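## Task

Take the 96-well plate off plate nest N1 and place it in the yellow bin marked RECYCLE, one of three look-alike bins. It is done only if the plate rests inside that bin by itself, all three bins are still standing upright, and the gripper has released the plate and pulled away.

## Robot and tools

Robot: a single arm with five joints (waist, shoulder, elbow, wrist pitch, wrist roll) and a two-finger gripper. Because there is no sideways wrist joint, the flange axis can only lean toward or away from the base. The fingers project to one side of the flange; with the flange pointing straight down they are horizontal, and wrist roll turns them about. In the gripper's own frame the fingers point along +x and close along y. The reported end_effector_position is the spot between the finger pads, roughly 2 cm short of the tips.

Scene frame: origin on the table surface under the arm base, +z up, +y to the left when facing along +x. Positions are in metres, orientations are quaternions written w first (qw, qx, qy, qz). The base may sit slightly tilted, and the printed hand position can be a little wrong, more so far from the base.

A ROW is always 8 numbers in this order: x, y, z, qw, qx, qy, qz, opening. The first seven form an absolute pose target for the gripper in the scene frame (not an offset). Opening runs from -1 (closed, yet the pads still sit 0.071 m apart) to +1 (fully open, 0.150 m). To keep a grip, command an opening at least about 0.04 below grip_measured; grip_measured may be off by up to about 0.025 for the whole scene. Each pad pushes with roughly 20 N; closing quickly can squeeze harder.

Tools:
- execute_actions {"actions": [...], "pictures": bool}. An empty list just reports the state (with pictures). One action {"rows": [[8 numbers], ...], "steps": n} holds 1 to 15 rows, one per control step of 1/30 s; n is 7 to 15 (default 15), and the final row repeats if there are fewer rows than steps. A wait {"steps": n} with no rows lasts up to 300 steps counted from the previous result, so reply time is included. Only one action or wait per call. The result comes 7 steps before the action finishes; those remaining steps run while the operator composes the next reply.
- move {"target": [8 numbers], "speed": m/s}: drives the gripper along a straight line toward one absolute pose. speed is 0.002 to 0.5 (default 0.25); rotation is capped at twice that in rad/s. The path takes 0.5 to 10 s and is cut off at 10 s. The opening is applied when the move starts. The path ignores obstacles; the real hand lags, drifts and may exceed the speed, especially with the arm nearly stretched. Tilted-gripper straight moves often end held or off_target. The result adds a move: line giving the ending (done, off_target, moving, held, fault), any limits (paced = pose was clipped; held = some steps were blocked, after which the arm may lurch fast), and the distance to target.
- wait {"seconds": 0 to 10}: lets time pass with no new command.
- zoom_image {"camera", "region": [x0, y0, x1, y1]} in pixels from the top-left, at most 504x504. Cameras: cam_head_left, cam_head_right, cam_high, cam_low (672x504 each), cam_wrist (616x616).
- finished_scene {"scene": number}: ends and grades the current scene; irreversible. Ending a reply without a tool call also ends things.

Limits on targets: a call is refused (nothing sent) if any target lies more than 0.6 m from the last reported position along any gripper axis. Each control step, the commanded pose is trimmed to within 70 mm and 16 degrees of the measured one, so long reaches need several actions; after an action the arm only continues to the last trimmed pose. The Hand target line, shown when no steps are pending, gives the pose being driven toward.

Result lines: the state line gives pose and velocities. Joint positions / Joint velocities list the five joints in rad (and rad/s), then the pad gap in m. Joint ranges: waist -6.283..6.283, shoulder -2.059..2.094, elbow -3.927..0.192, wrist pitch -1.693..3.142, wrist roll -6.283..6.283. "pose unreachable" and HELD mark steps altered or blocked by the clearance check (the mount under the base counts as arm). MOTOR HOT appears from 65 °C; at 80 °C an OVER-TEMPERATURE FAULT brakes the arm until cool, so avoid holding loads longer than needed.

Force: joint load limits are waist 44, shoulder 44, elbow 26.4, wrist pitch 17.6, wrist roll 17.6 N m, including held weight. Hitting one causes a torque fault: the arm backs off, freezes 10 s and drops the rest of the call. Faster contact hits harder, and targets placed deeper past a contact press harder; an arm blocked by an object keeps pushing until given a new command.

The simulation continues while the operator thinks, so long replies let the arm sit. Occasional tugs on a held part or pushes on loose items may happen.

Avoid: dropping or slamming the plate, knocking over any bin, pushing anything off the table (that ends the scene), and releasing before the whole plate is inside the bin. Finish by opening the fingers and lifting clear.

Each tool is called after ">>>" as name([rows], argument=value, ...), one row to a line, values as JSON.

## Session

>>> execute_actions(actions=[])

Scene clock: 0.00 s of 8400.00 s.
end_effector_position=(+0.1959, -0.4153, +0.1233) grip_measured=+1.00 end_effector_quat_wxyz=(+0.953, +0.224, +0.081, -0.185) end_effector_velocity=(-0.000, +0.000, -0.000) end_effector_angular_velocity=(+0.000, +0.000, -0.000)
Joint positions: [-1.397  0.431 -0.848  0.915 -1.027  0.15 ]
Joint velocities: [-0.  0.  0. -0.  0.  0.]
Hand target: +0.196, -0.415, +0.123; +0.953, +0.224, +0.081, -0.185

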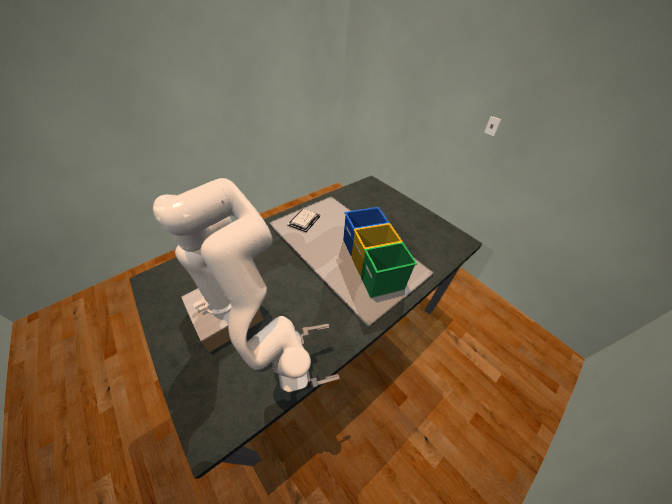

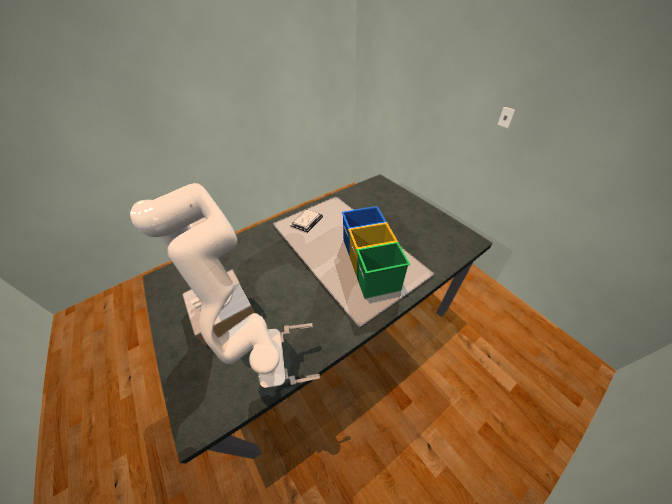

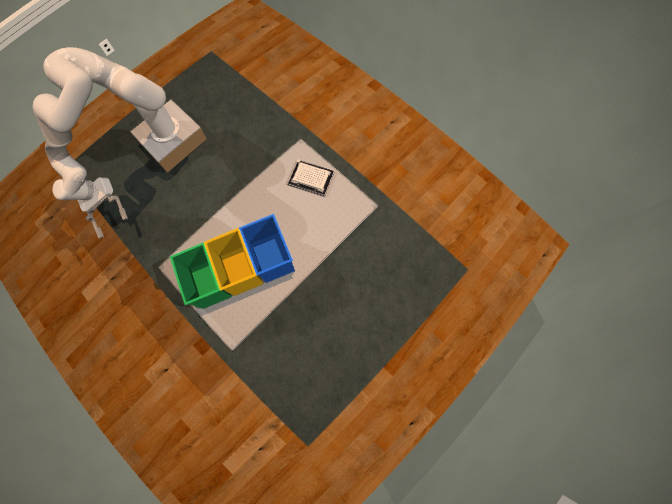

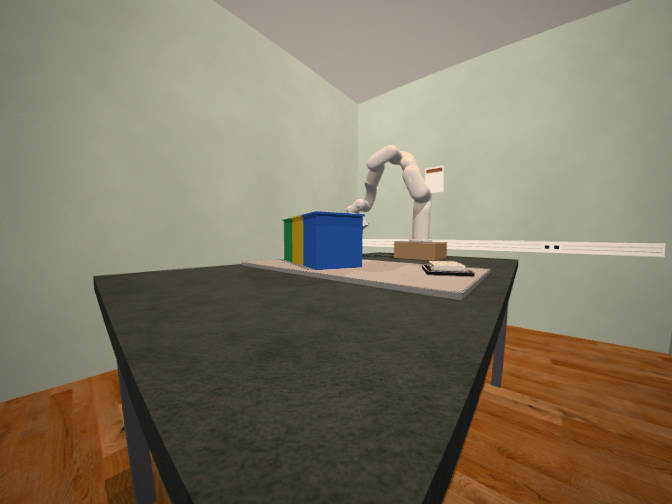

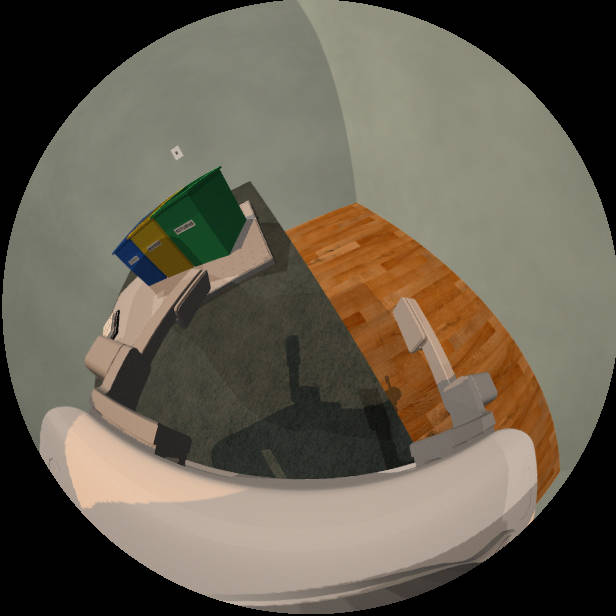

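>>> move(target=[0.50,0.24,0.16,0.976,0,0,0.216,1])

action 0: the call puts the target (arm/x, arm/y, arm/z) 0.677 m from end_effector_position in the last result along the gripper's own y axis as it stood there; a target may be at most 0.6 m away along each of those axes, so nothing of the call was run and nothing moved. Command a nearer target, and go on from there in a later call.

>>> move(target=[0.40,-0.05,0.25,1,0,0,0,1])

>>> move(target=[0.50,0.24,0.15,0.976,0,0,0.216,1])

Scene clock: 2.97 s of 8400.00 s.
end_effector_position=(+0.3997, -0.0492, +0.2502) grip_measured=+1.00 end_effector_quat_wxyz=(+1.000, -0.007, +0.002, -0.000) end_effector_velocity=(+0.002, +0.002, +0.001) end_effector_angular_velocity=(-0.001, -0.006, +0.000)
Joint positions: [-0.189 -0.411 -0.147  0.568 -0.202  0.15 ]
Joint velocities: [ 0.008  0.004 -0.003 -0.007  0.008  0.   ]
Hand target: +0.400, -0.049, +0.250; +1.000, -0.007, +0.002, +0.000
Off the commanded pose: 0.001 m, 1 deg.
Kept back: nothing.
move: done

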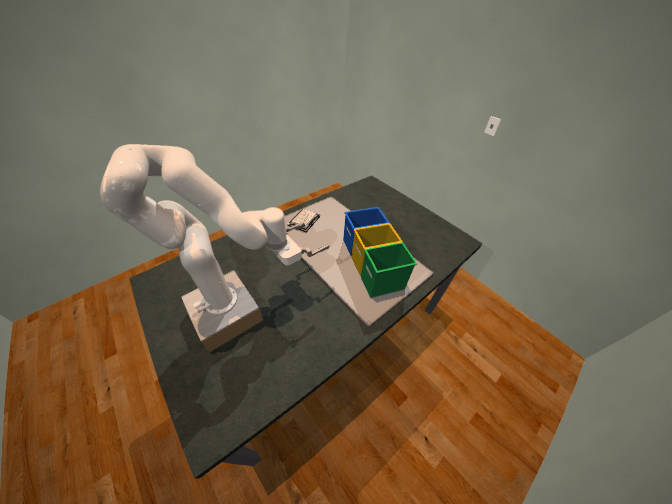

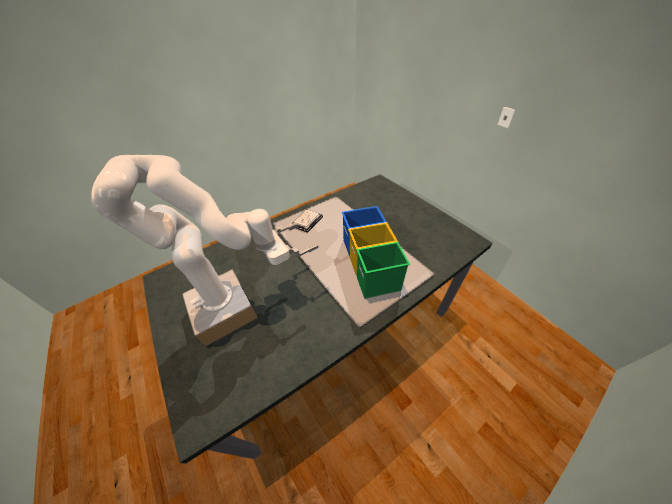

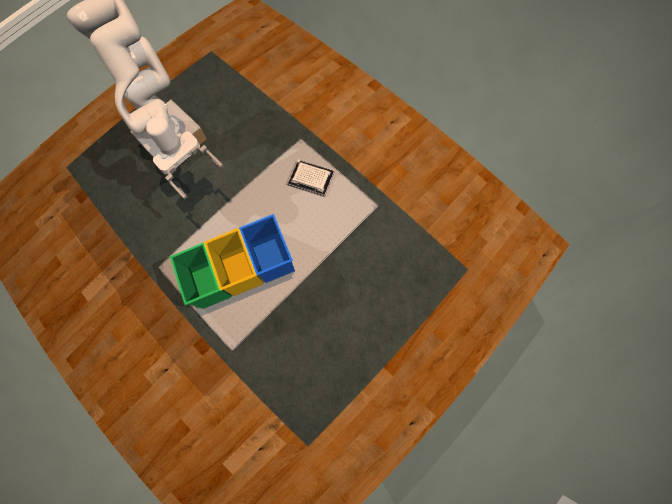

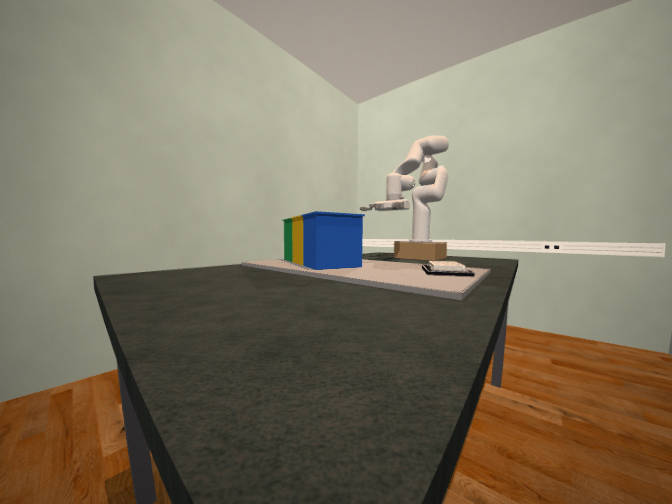

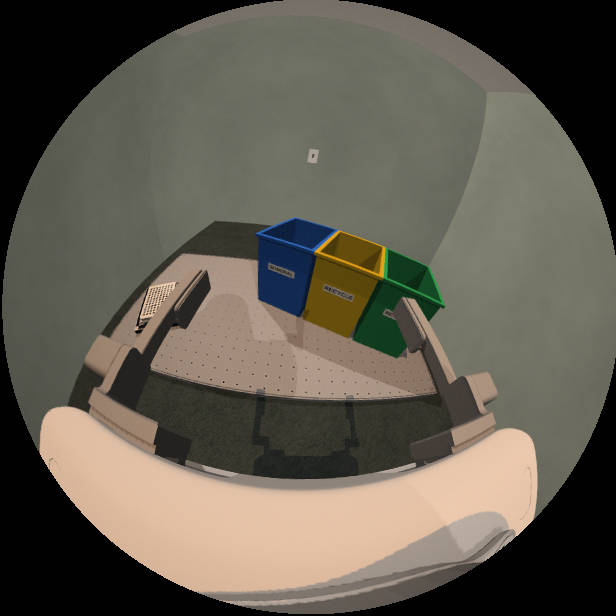

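Scene clock: 4.87 s of 8400.00 s.
end_effector_position=(+0.4992, +0.2404, +0.1496) grip_measured=+1.00 end_effector_quat_wxyz=(+0.976, -0.008, -0.002, +0.216) end_effector_velocity=(+0.001, +0.001, -0.001) end_effector_angular_velocity=(-0.000, +0.000, +0.001)
Joint positions: [ 0.465  0.4   -0.68   0.278  0.017  0.15 ]
Joint velocities: [ 0.001  0.006 -0.006  0.    -0.     0.   ]
Hand target: +0.499, +0.241, +0.149; +0.976, -0.008, -0.002, +0.216
Off the commanded pose: 0.001 m, 1 deg.
Kept back: nothing.
move: done

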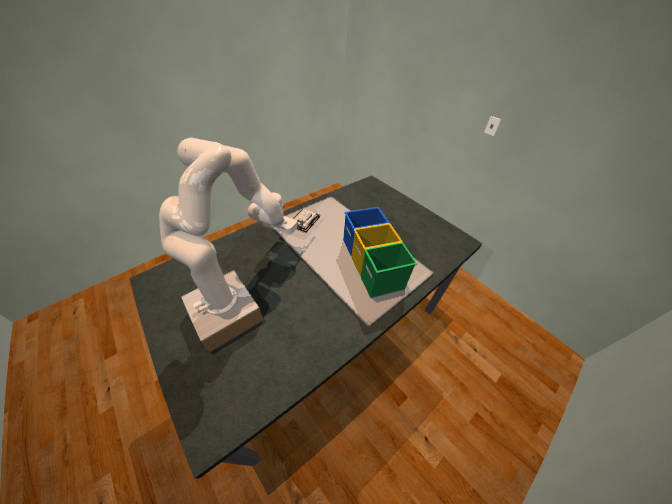

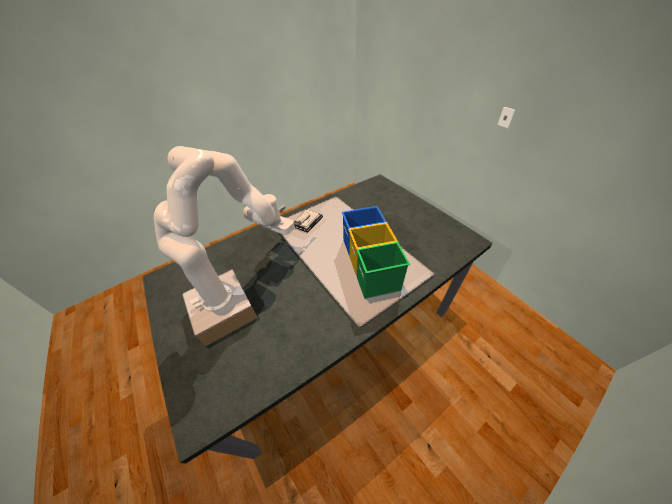

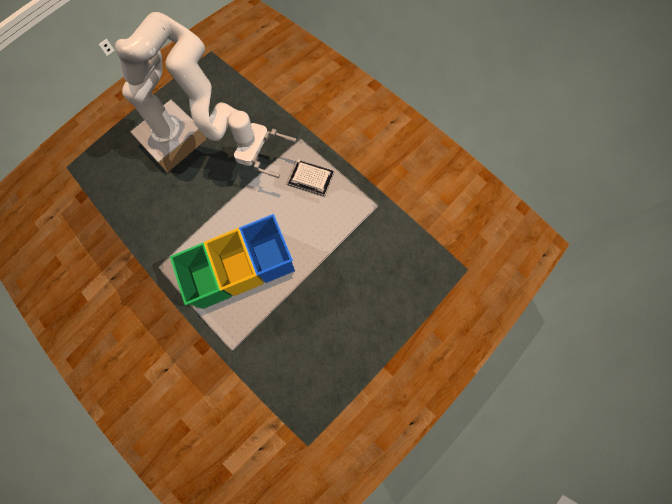

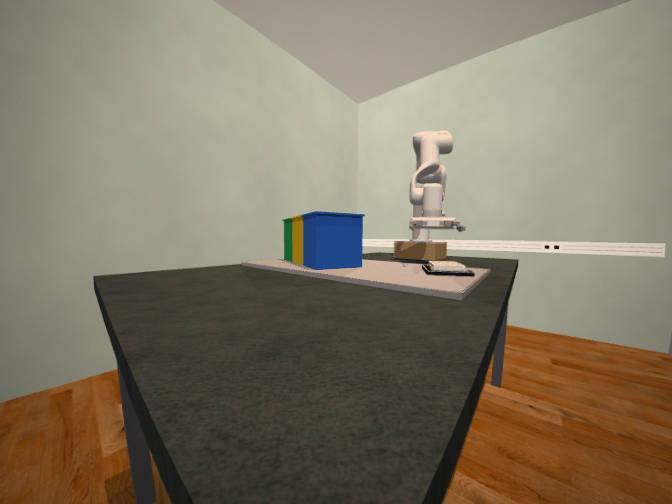

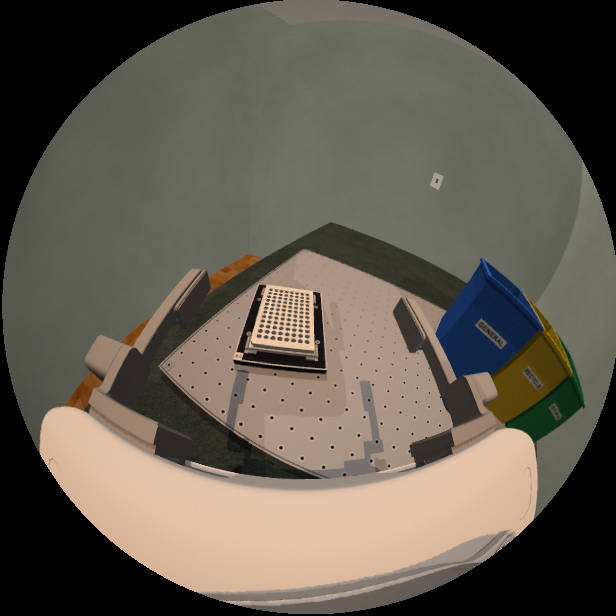

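>>> move(target=[0.576,0.314,0.065,0.976,0,0,0.216,1], speed=0.12)

Scene clock: 6.77 s of 8400.00 s.
end_effector_position=(+0.5756, +0.3140, +0.0651) grip_measured=+1.00 end_effector_quat_wxyz=(+0.976, -0.007, -0.002, +0.216) end_effector_velocity=(+0.000, +0.001, -0.002) end_effector_angular_velocity=(-0.001, +0.002, -0.000)
Joint positions: [ 0.532  0.844 -1.17   0.323  0.083  0.15 ]
Joint velocities: [ 0.001  0.006 -0.007  0.003  0.001  0.   ]
Hand target: +0.576, +0.314, +0.065; +0.976, -0.007, -0.002, +0.216
Off the commanded pose: 0.000 m, 1 deg.
Kept back: nothing.
move: done

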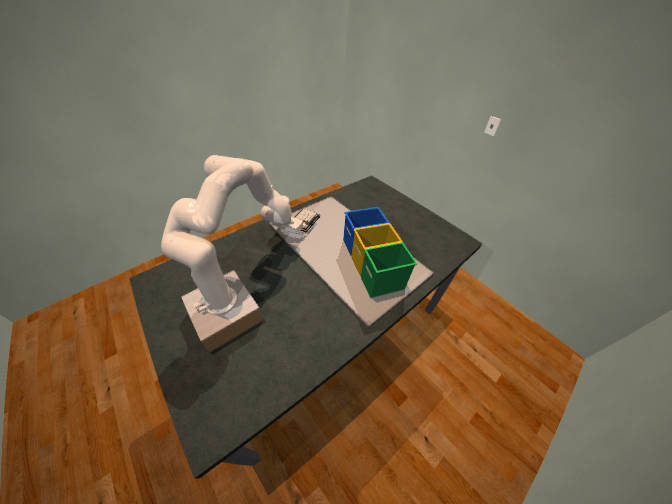

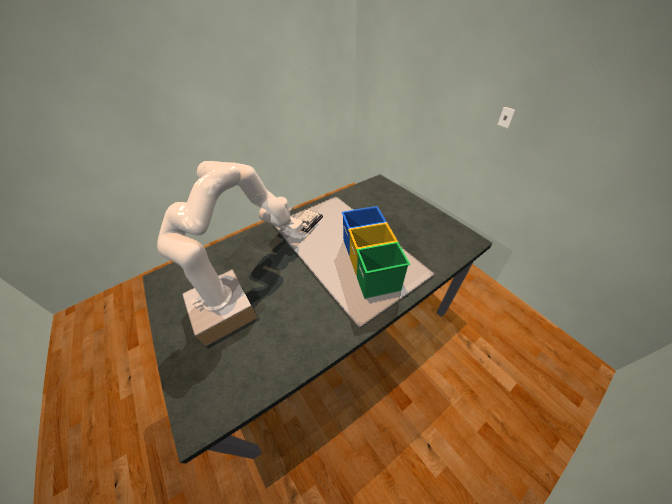

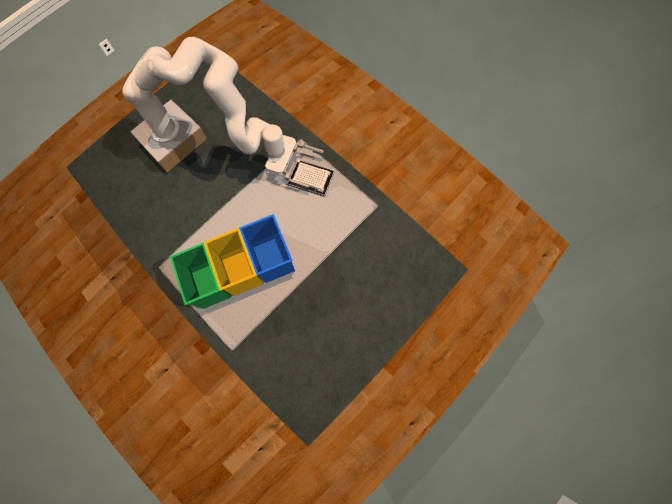

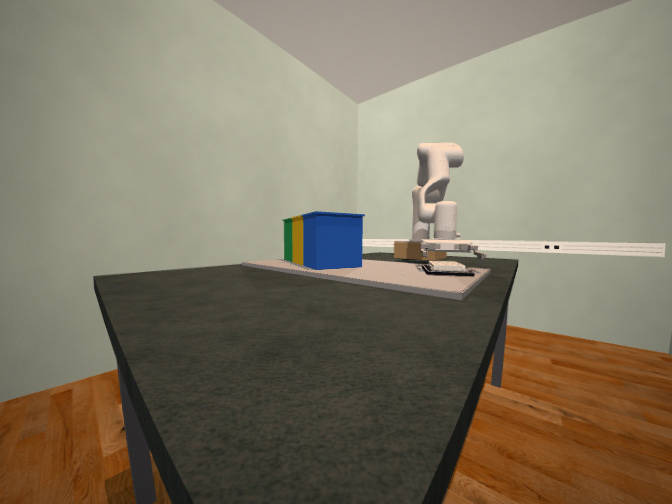

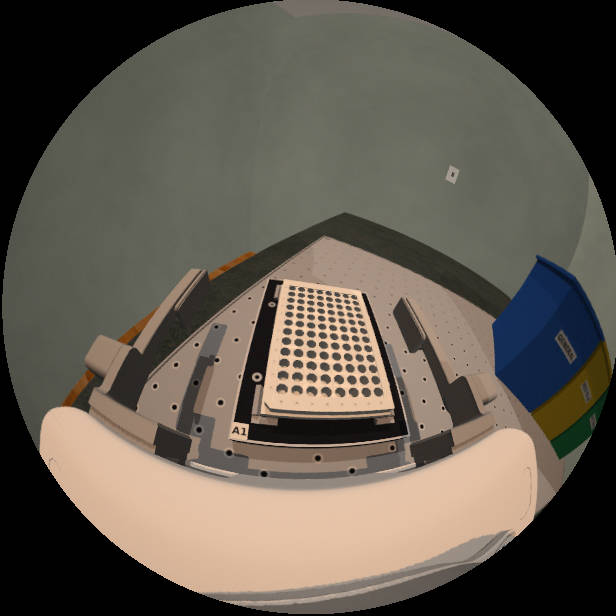

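>>> move(target=[0.602,0.304,0.055,0.976,0,0,0.216,1], speed=0.05)

Scene clock: 7.97 s of 8400.00 s.
end_effector_position=(+0.6018, +0.3041, +0.0551) grip_measured=+1.00 end_effector_quat_wxyz=(+0.976, -0.008, -0.002, +0.216) end_effector_velocity=(+0.002, -0.000, -0.000) end_effector_angular_velocity=(+0.000, -0.000, -0.001)
Joint positions: [ 0.491  0.908 -1.265  0.355  0.042  0.15 ]
Joint velocities: [-0.002  0.003 -0.006  0.003 -0.001  0.   ]
Hand target: +0.602, +0.304, +0.055; +0.976, -0.008, -0.002, +0.216
Off the commanded pose: 0.000 m, 1 deg.
Kept back: nothing.
move: done

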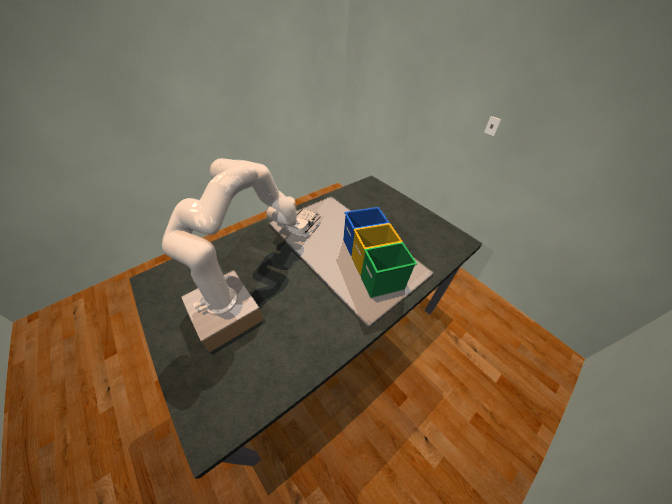

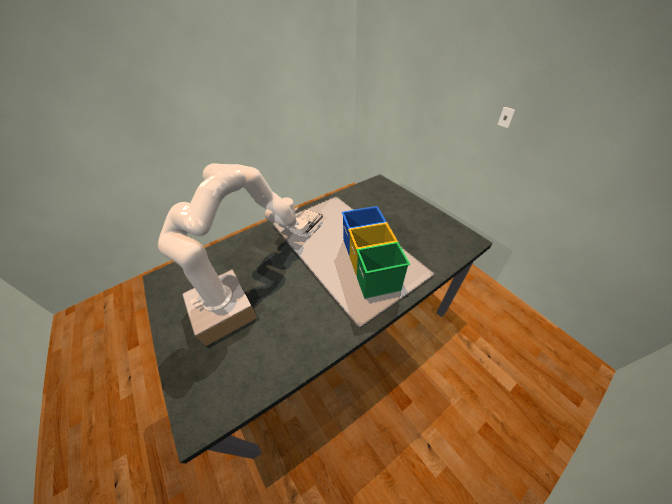

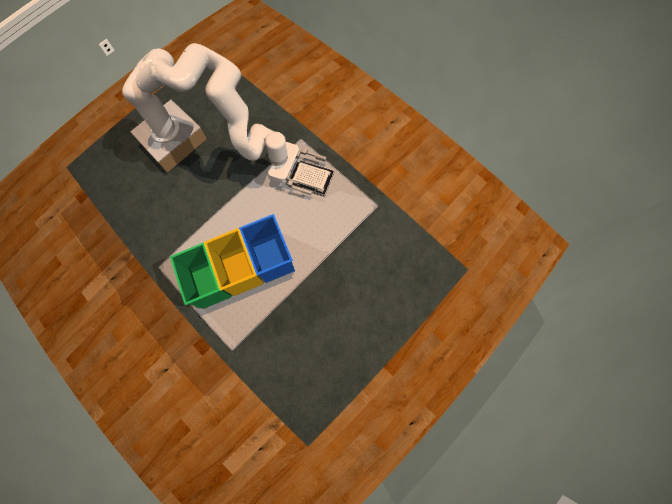

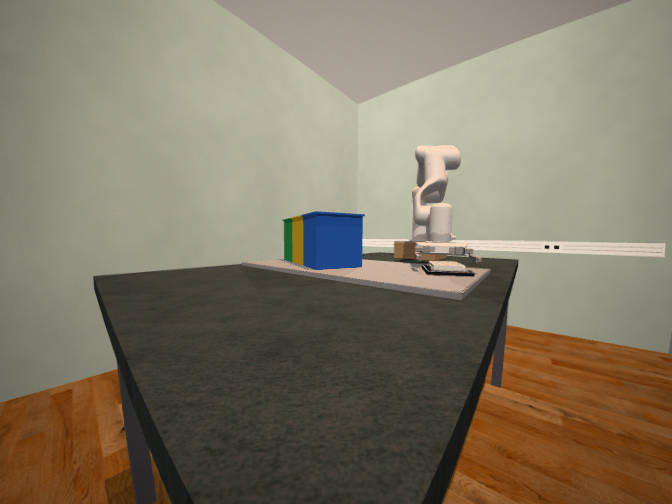

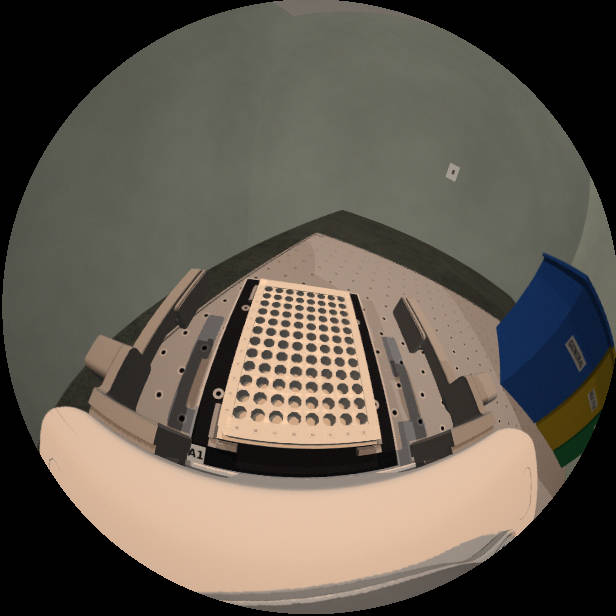

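>>> move(target=[0.601,0.306,0.043,0.976,0,0,0.216,0.3], speed=0.04)

>>> move(target=[0.601,0.306,0.043,0.976,0,0,0.216,-0.85])

Scene clock: 8.97 s of 8400.00 s.
end_effector_position=(+0.6010, +0.3060, +0.0432) grip_measured=+0.30 end_effector_quat_wxyz=(+0.976, -0.007, -0.002, +0.216) end_effector_velocity=(+0.002, +0.001, +0.001) end_effector_angular_velocity=(+0.003, -0.005, +0.001)
Joint positions: [ 0.495  0.943 -1.286  0.34   0.047  0.122]
Joint velocities: [ 0.001  0.003 -0.006 -0.003  0.    -0.   ]
Hand target: +0.601, +0.306, +0.043; +0.976, -0.007, -0.002, +0.216
Off the commanded pose: 0.000 m, 1 deg.
Kept back: nothing.
move: done

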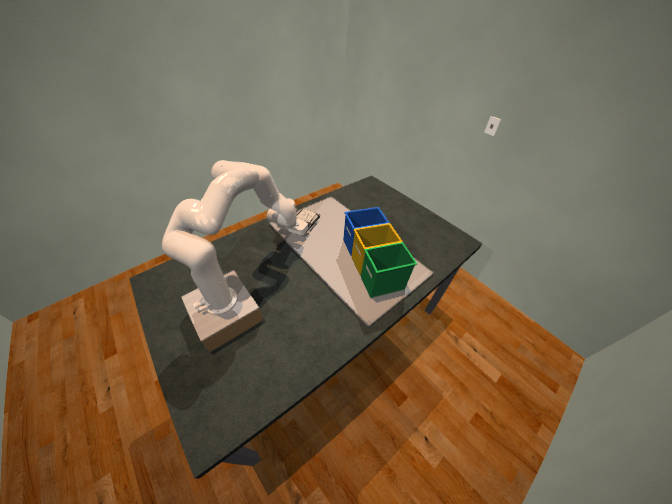

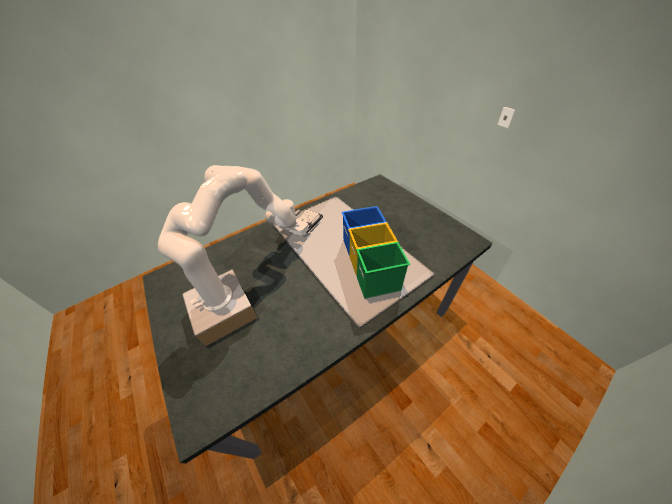

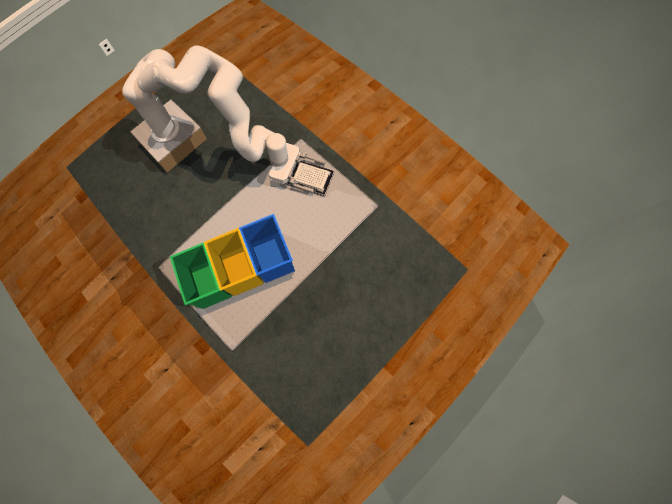

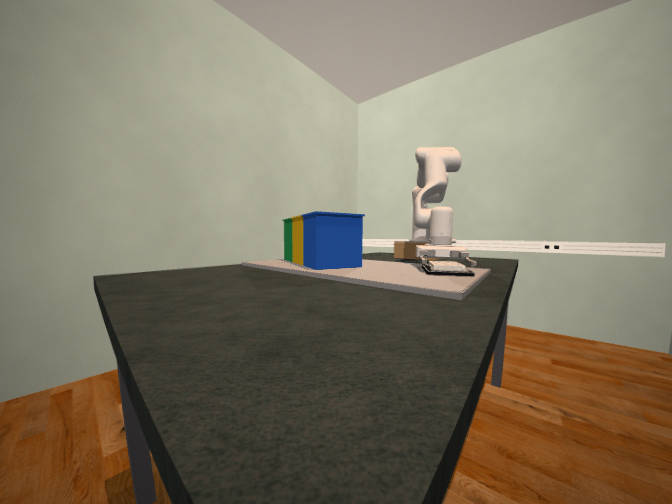

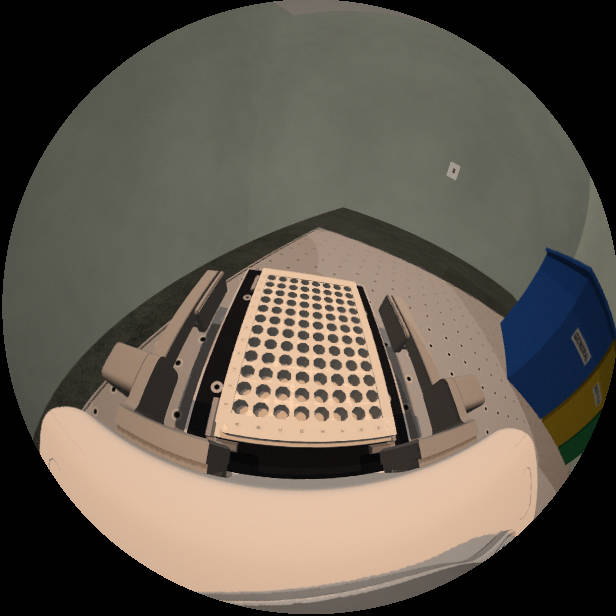

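Scene clock: 9.67 s of 8400.00 s.
end_effector_position=(+0.6018, +0.3048, +0.0433) grip_measured=-0.71 end_effector_quat_wxyz=(+0.977, -0.007, -0.002, +0.215) end_effector_velocity=(+0.000, +0.001, +0.000) end_effector_angular_velocity=(+0.000, -0.001, +0.001)
Joint positions: [ 0.494  0.943 -1.286  0.34   0.048  0.083]
Joint velocities: [ 0.001  0.    -0.001 -0.    -0.     0.   ]
Hand target: +0.601, +0.306, +0.043; +0.976, -0.007, -0.002, +0.216
Off the commanded pose: 0.001 m, 1 deg.
Kept back: nothing.
move: done

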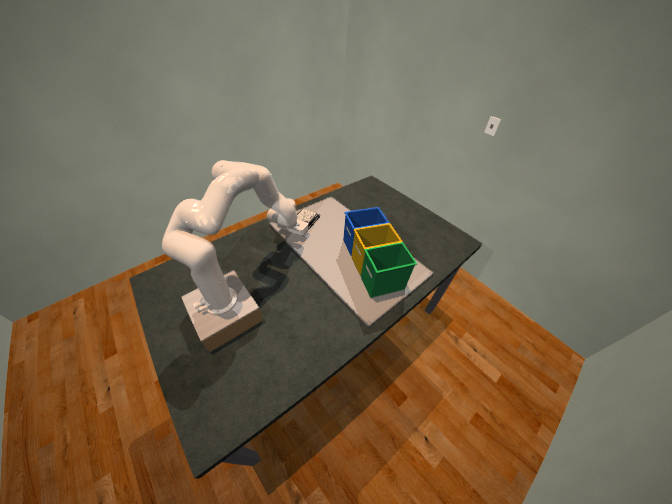

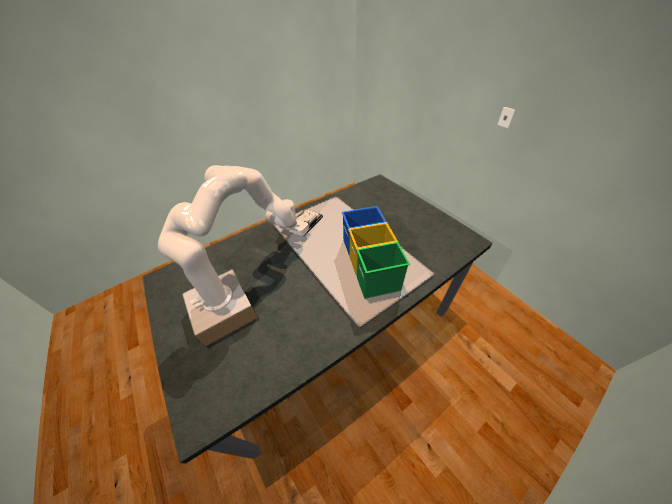

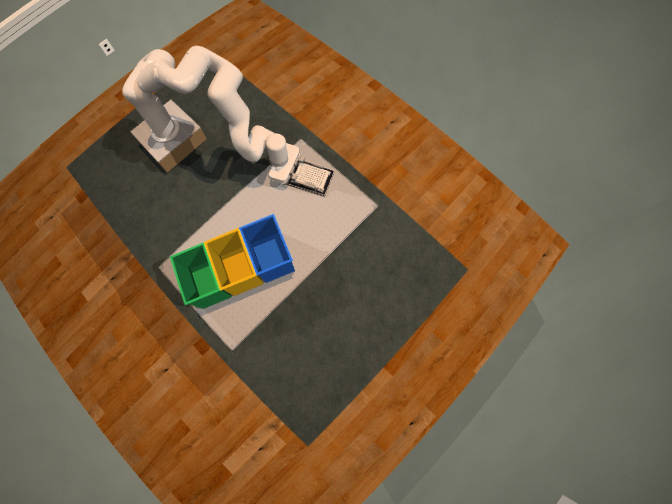

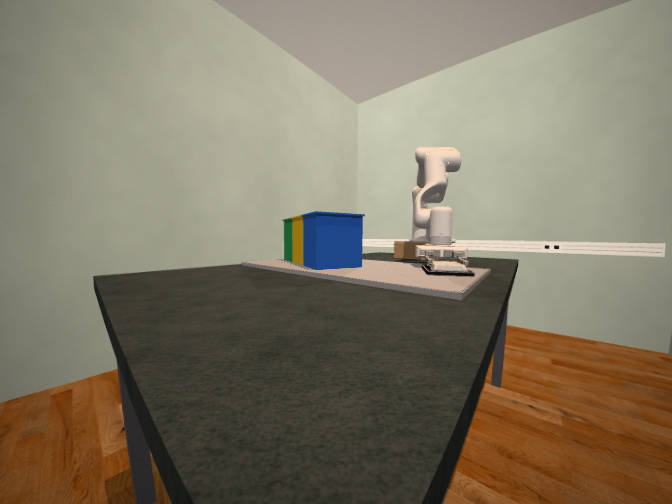

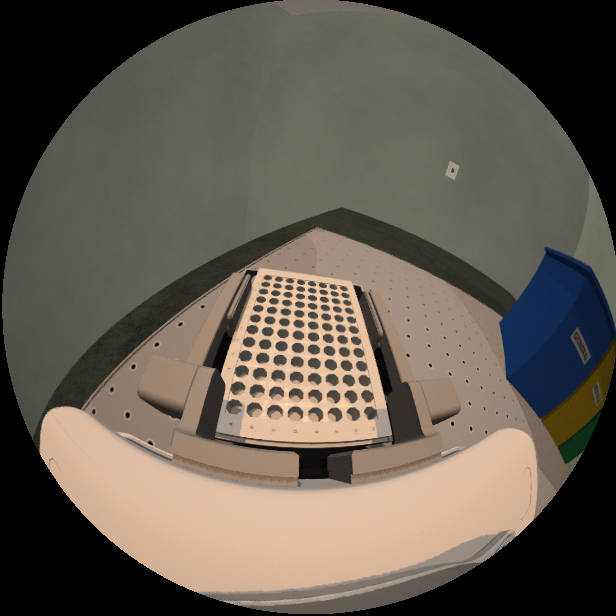

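>>> move(target=[0.601,0.306,0.32,0.976,0,0,0.216,-0.85], speed=0.15)

>>> move(target=[0.60,-0.155,0.33,0.924,0.053,0.354,-0.139,-0.85], speed=0.18)

Scene clock: 12.33 s of 8400.00 s.
end_effector_position=(+0.6009, +0.3059, +0.3191) grip_measured=-0.72 end_effector_quat_wxyz=(+0.976, -0.008, -0.001, +0.216) end_effector_velocity=(+0.000, -0.000, +0.004) end_effector_angular_velocity=(-0.001, +0.002, +0.000)
Joint positions: [ 0.487  0.293 -1.189  0.896  0.039  0.082]
Joint velocities: [-0.001 -0.005 -0.006  0.013 -0.001  0.   ]
Hand target: +0.601, +0.306, +0.320; +0.976, -0.008, -0.002, +0.216
Off the commanded pose: 0.001 m, 1 deg.
Kept back: nothing.
move: done

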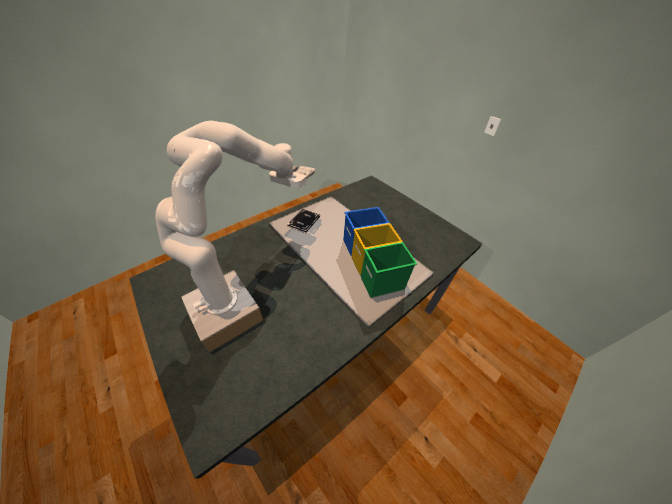

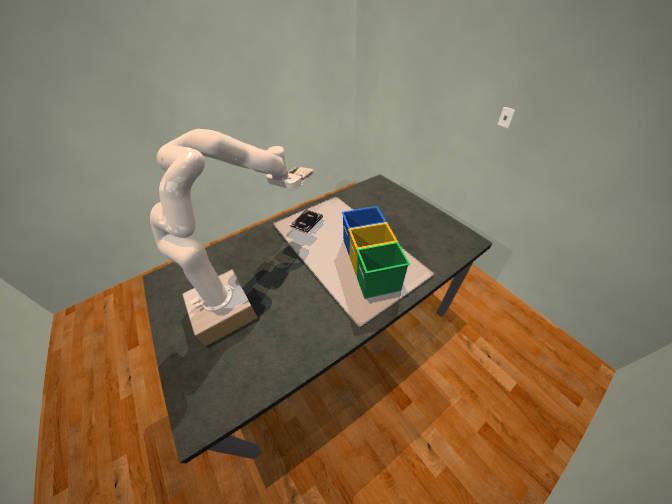

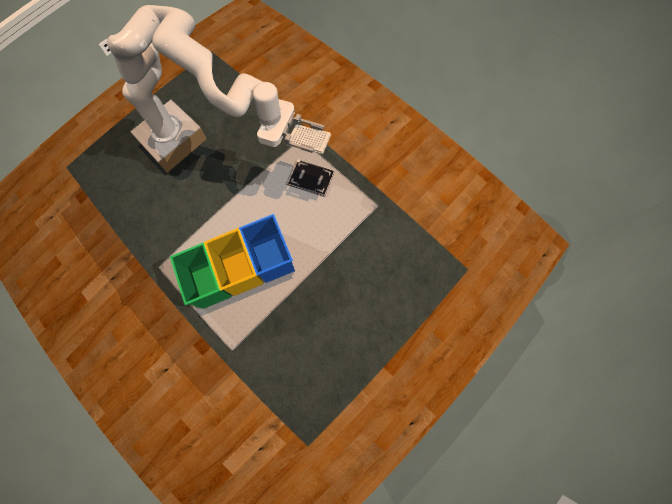

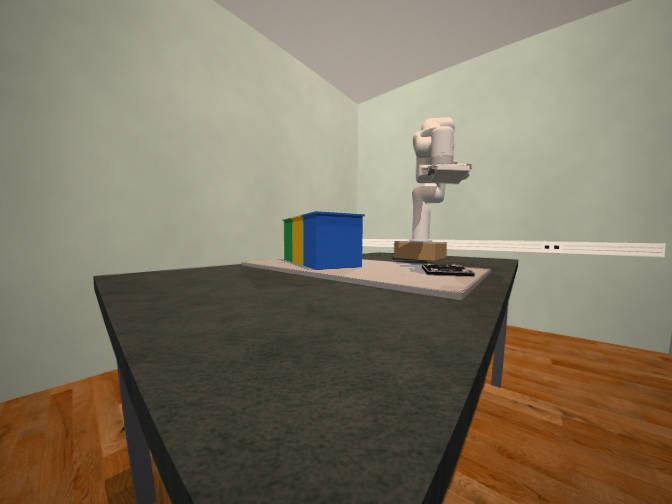

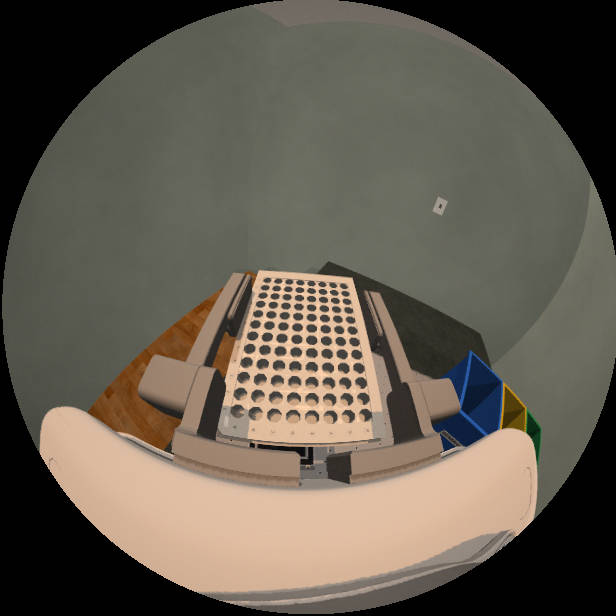

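Scene clock: 15.70 s of 8400.00 s.
end_effector_position=(+0.6007, -0.1553, +0.3300) grip_measured=-0.72 end_effector_quat_wxyz=(+0.925, +0.036, +0.355, -0.128) end_effector_velocity=(+0.001, -0.001, +0.000) end_effector_angular_velocity=(+0.005, +0.015, -0.001)
Joint positions: [-0.241  0.597 -1.99   2.131  0.016  0.082]
Joint velocities: [-0.002  0.026 -0.045  0.035 -0.001  0.   ]
Hand target: +0.601, -0.156, +0.330; +0.925, +0.036, +0.356, -0.128
Off the commanded pose: 0.001 m, 2 deg.
Kept back: nothing.
move: done

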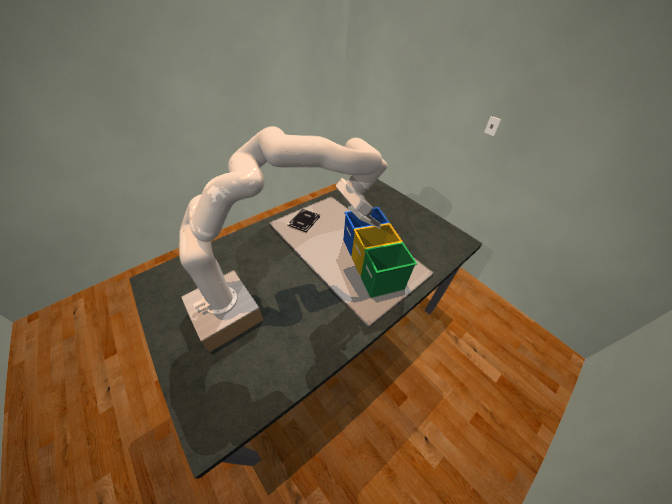

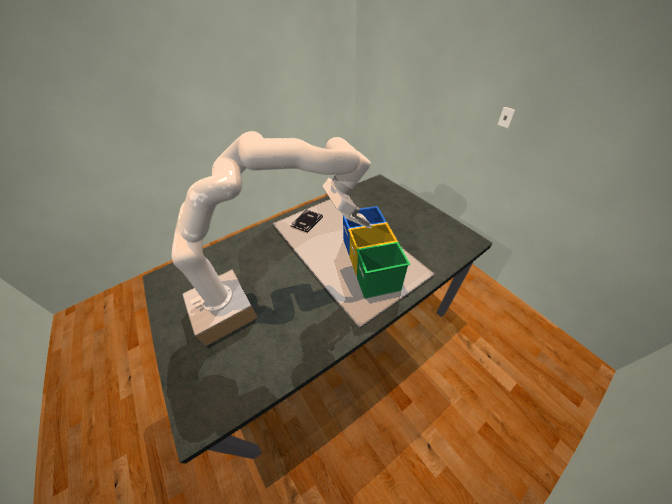

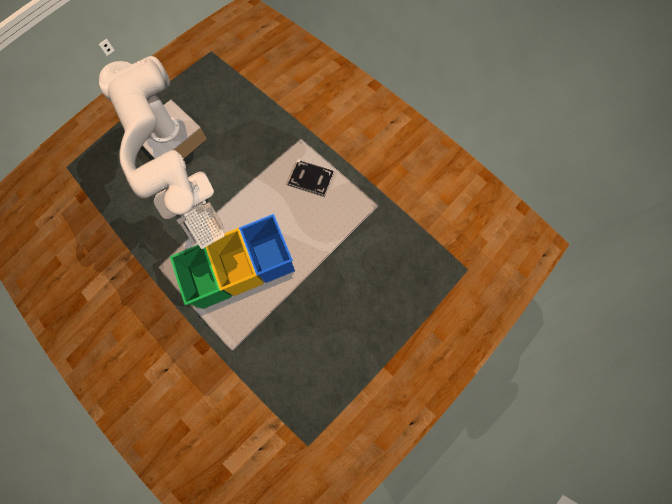

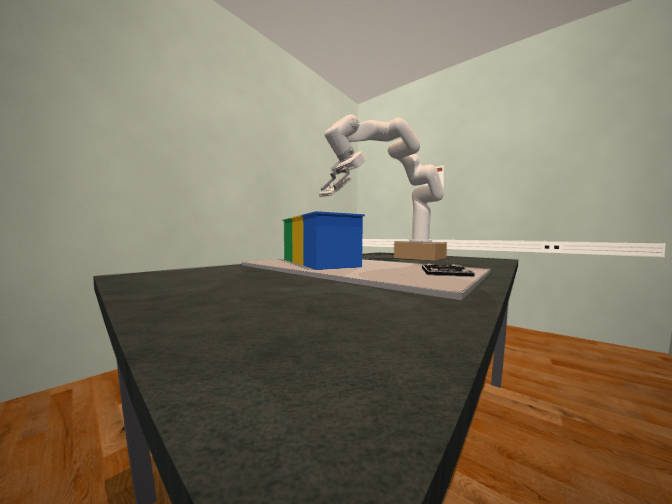

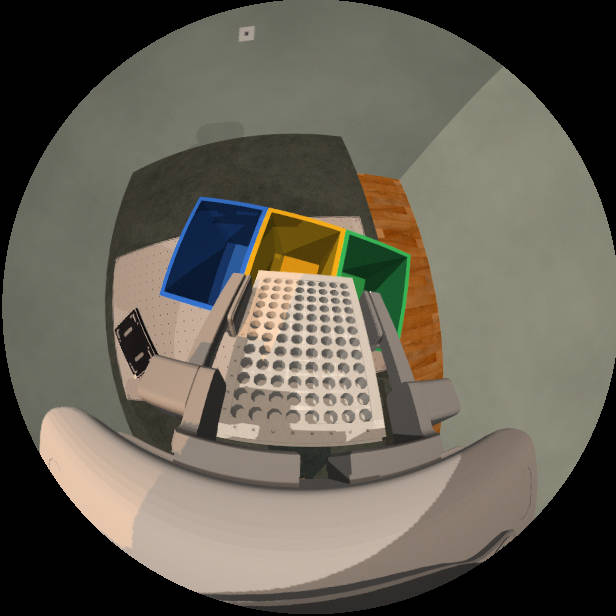

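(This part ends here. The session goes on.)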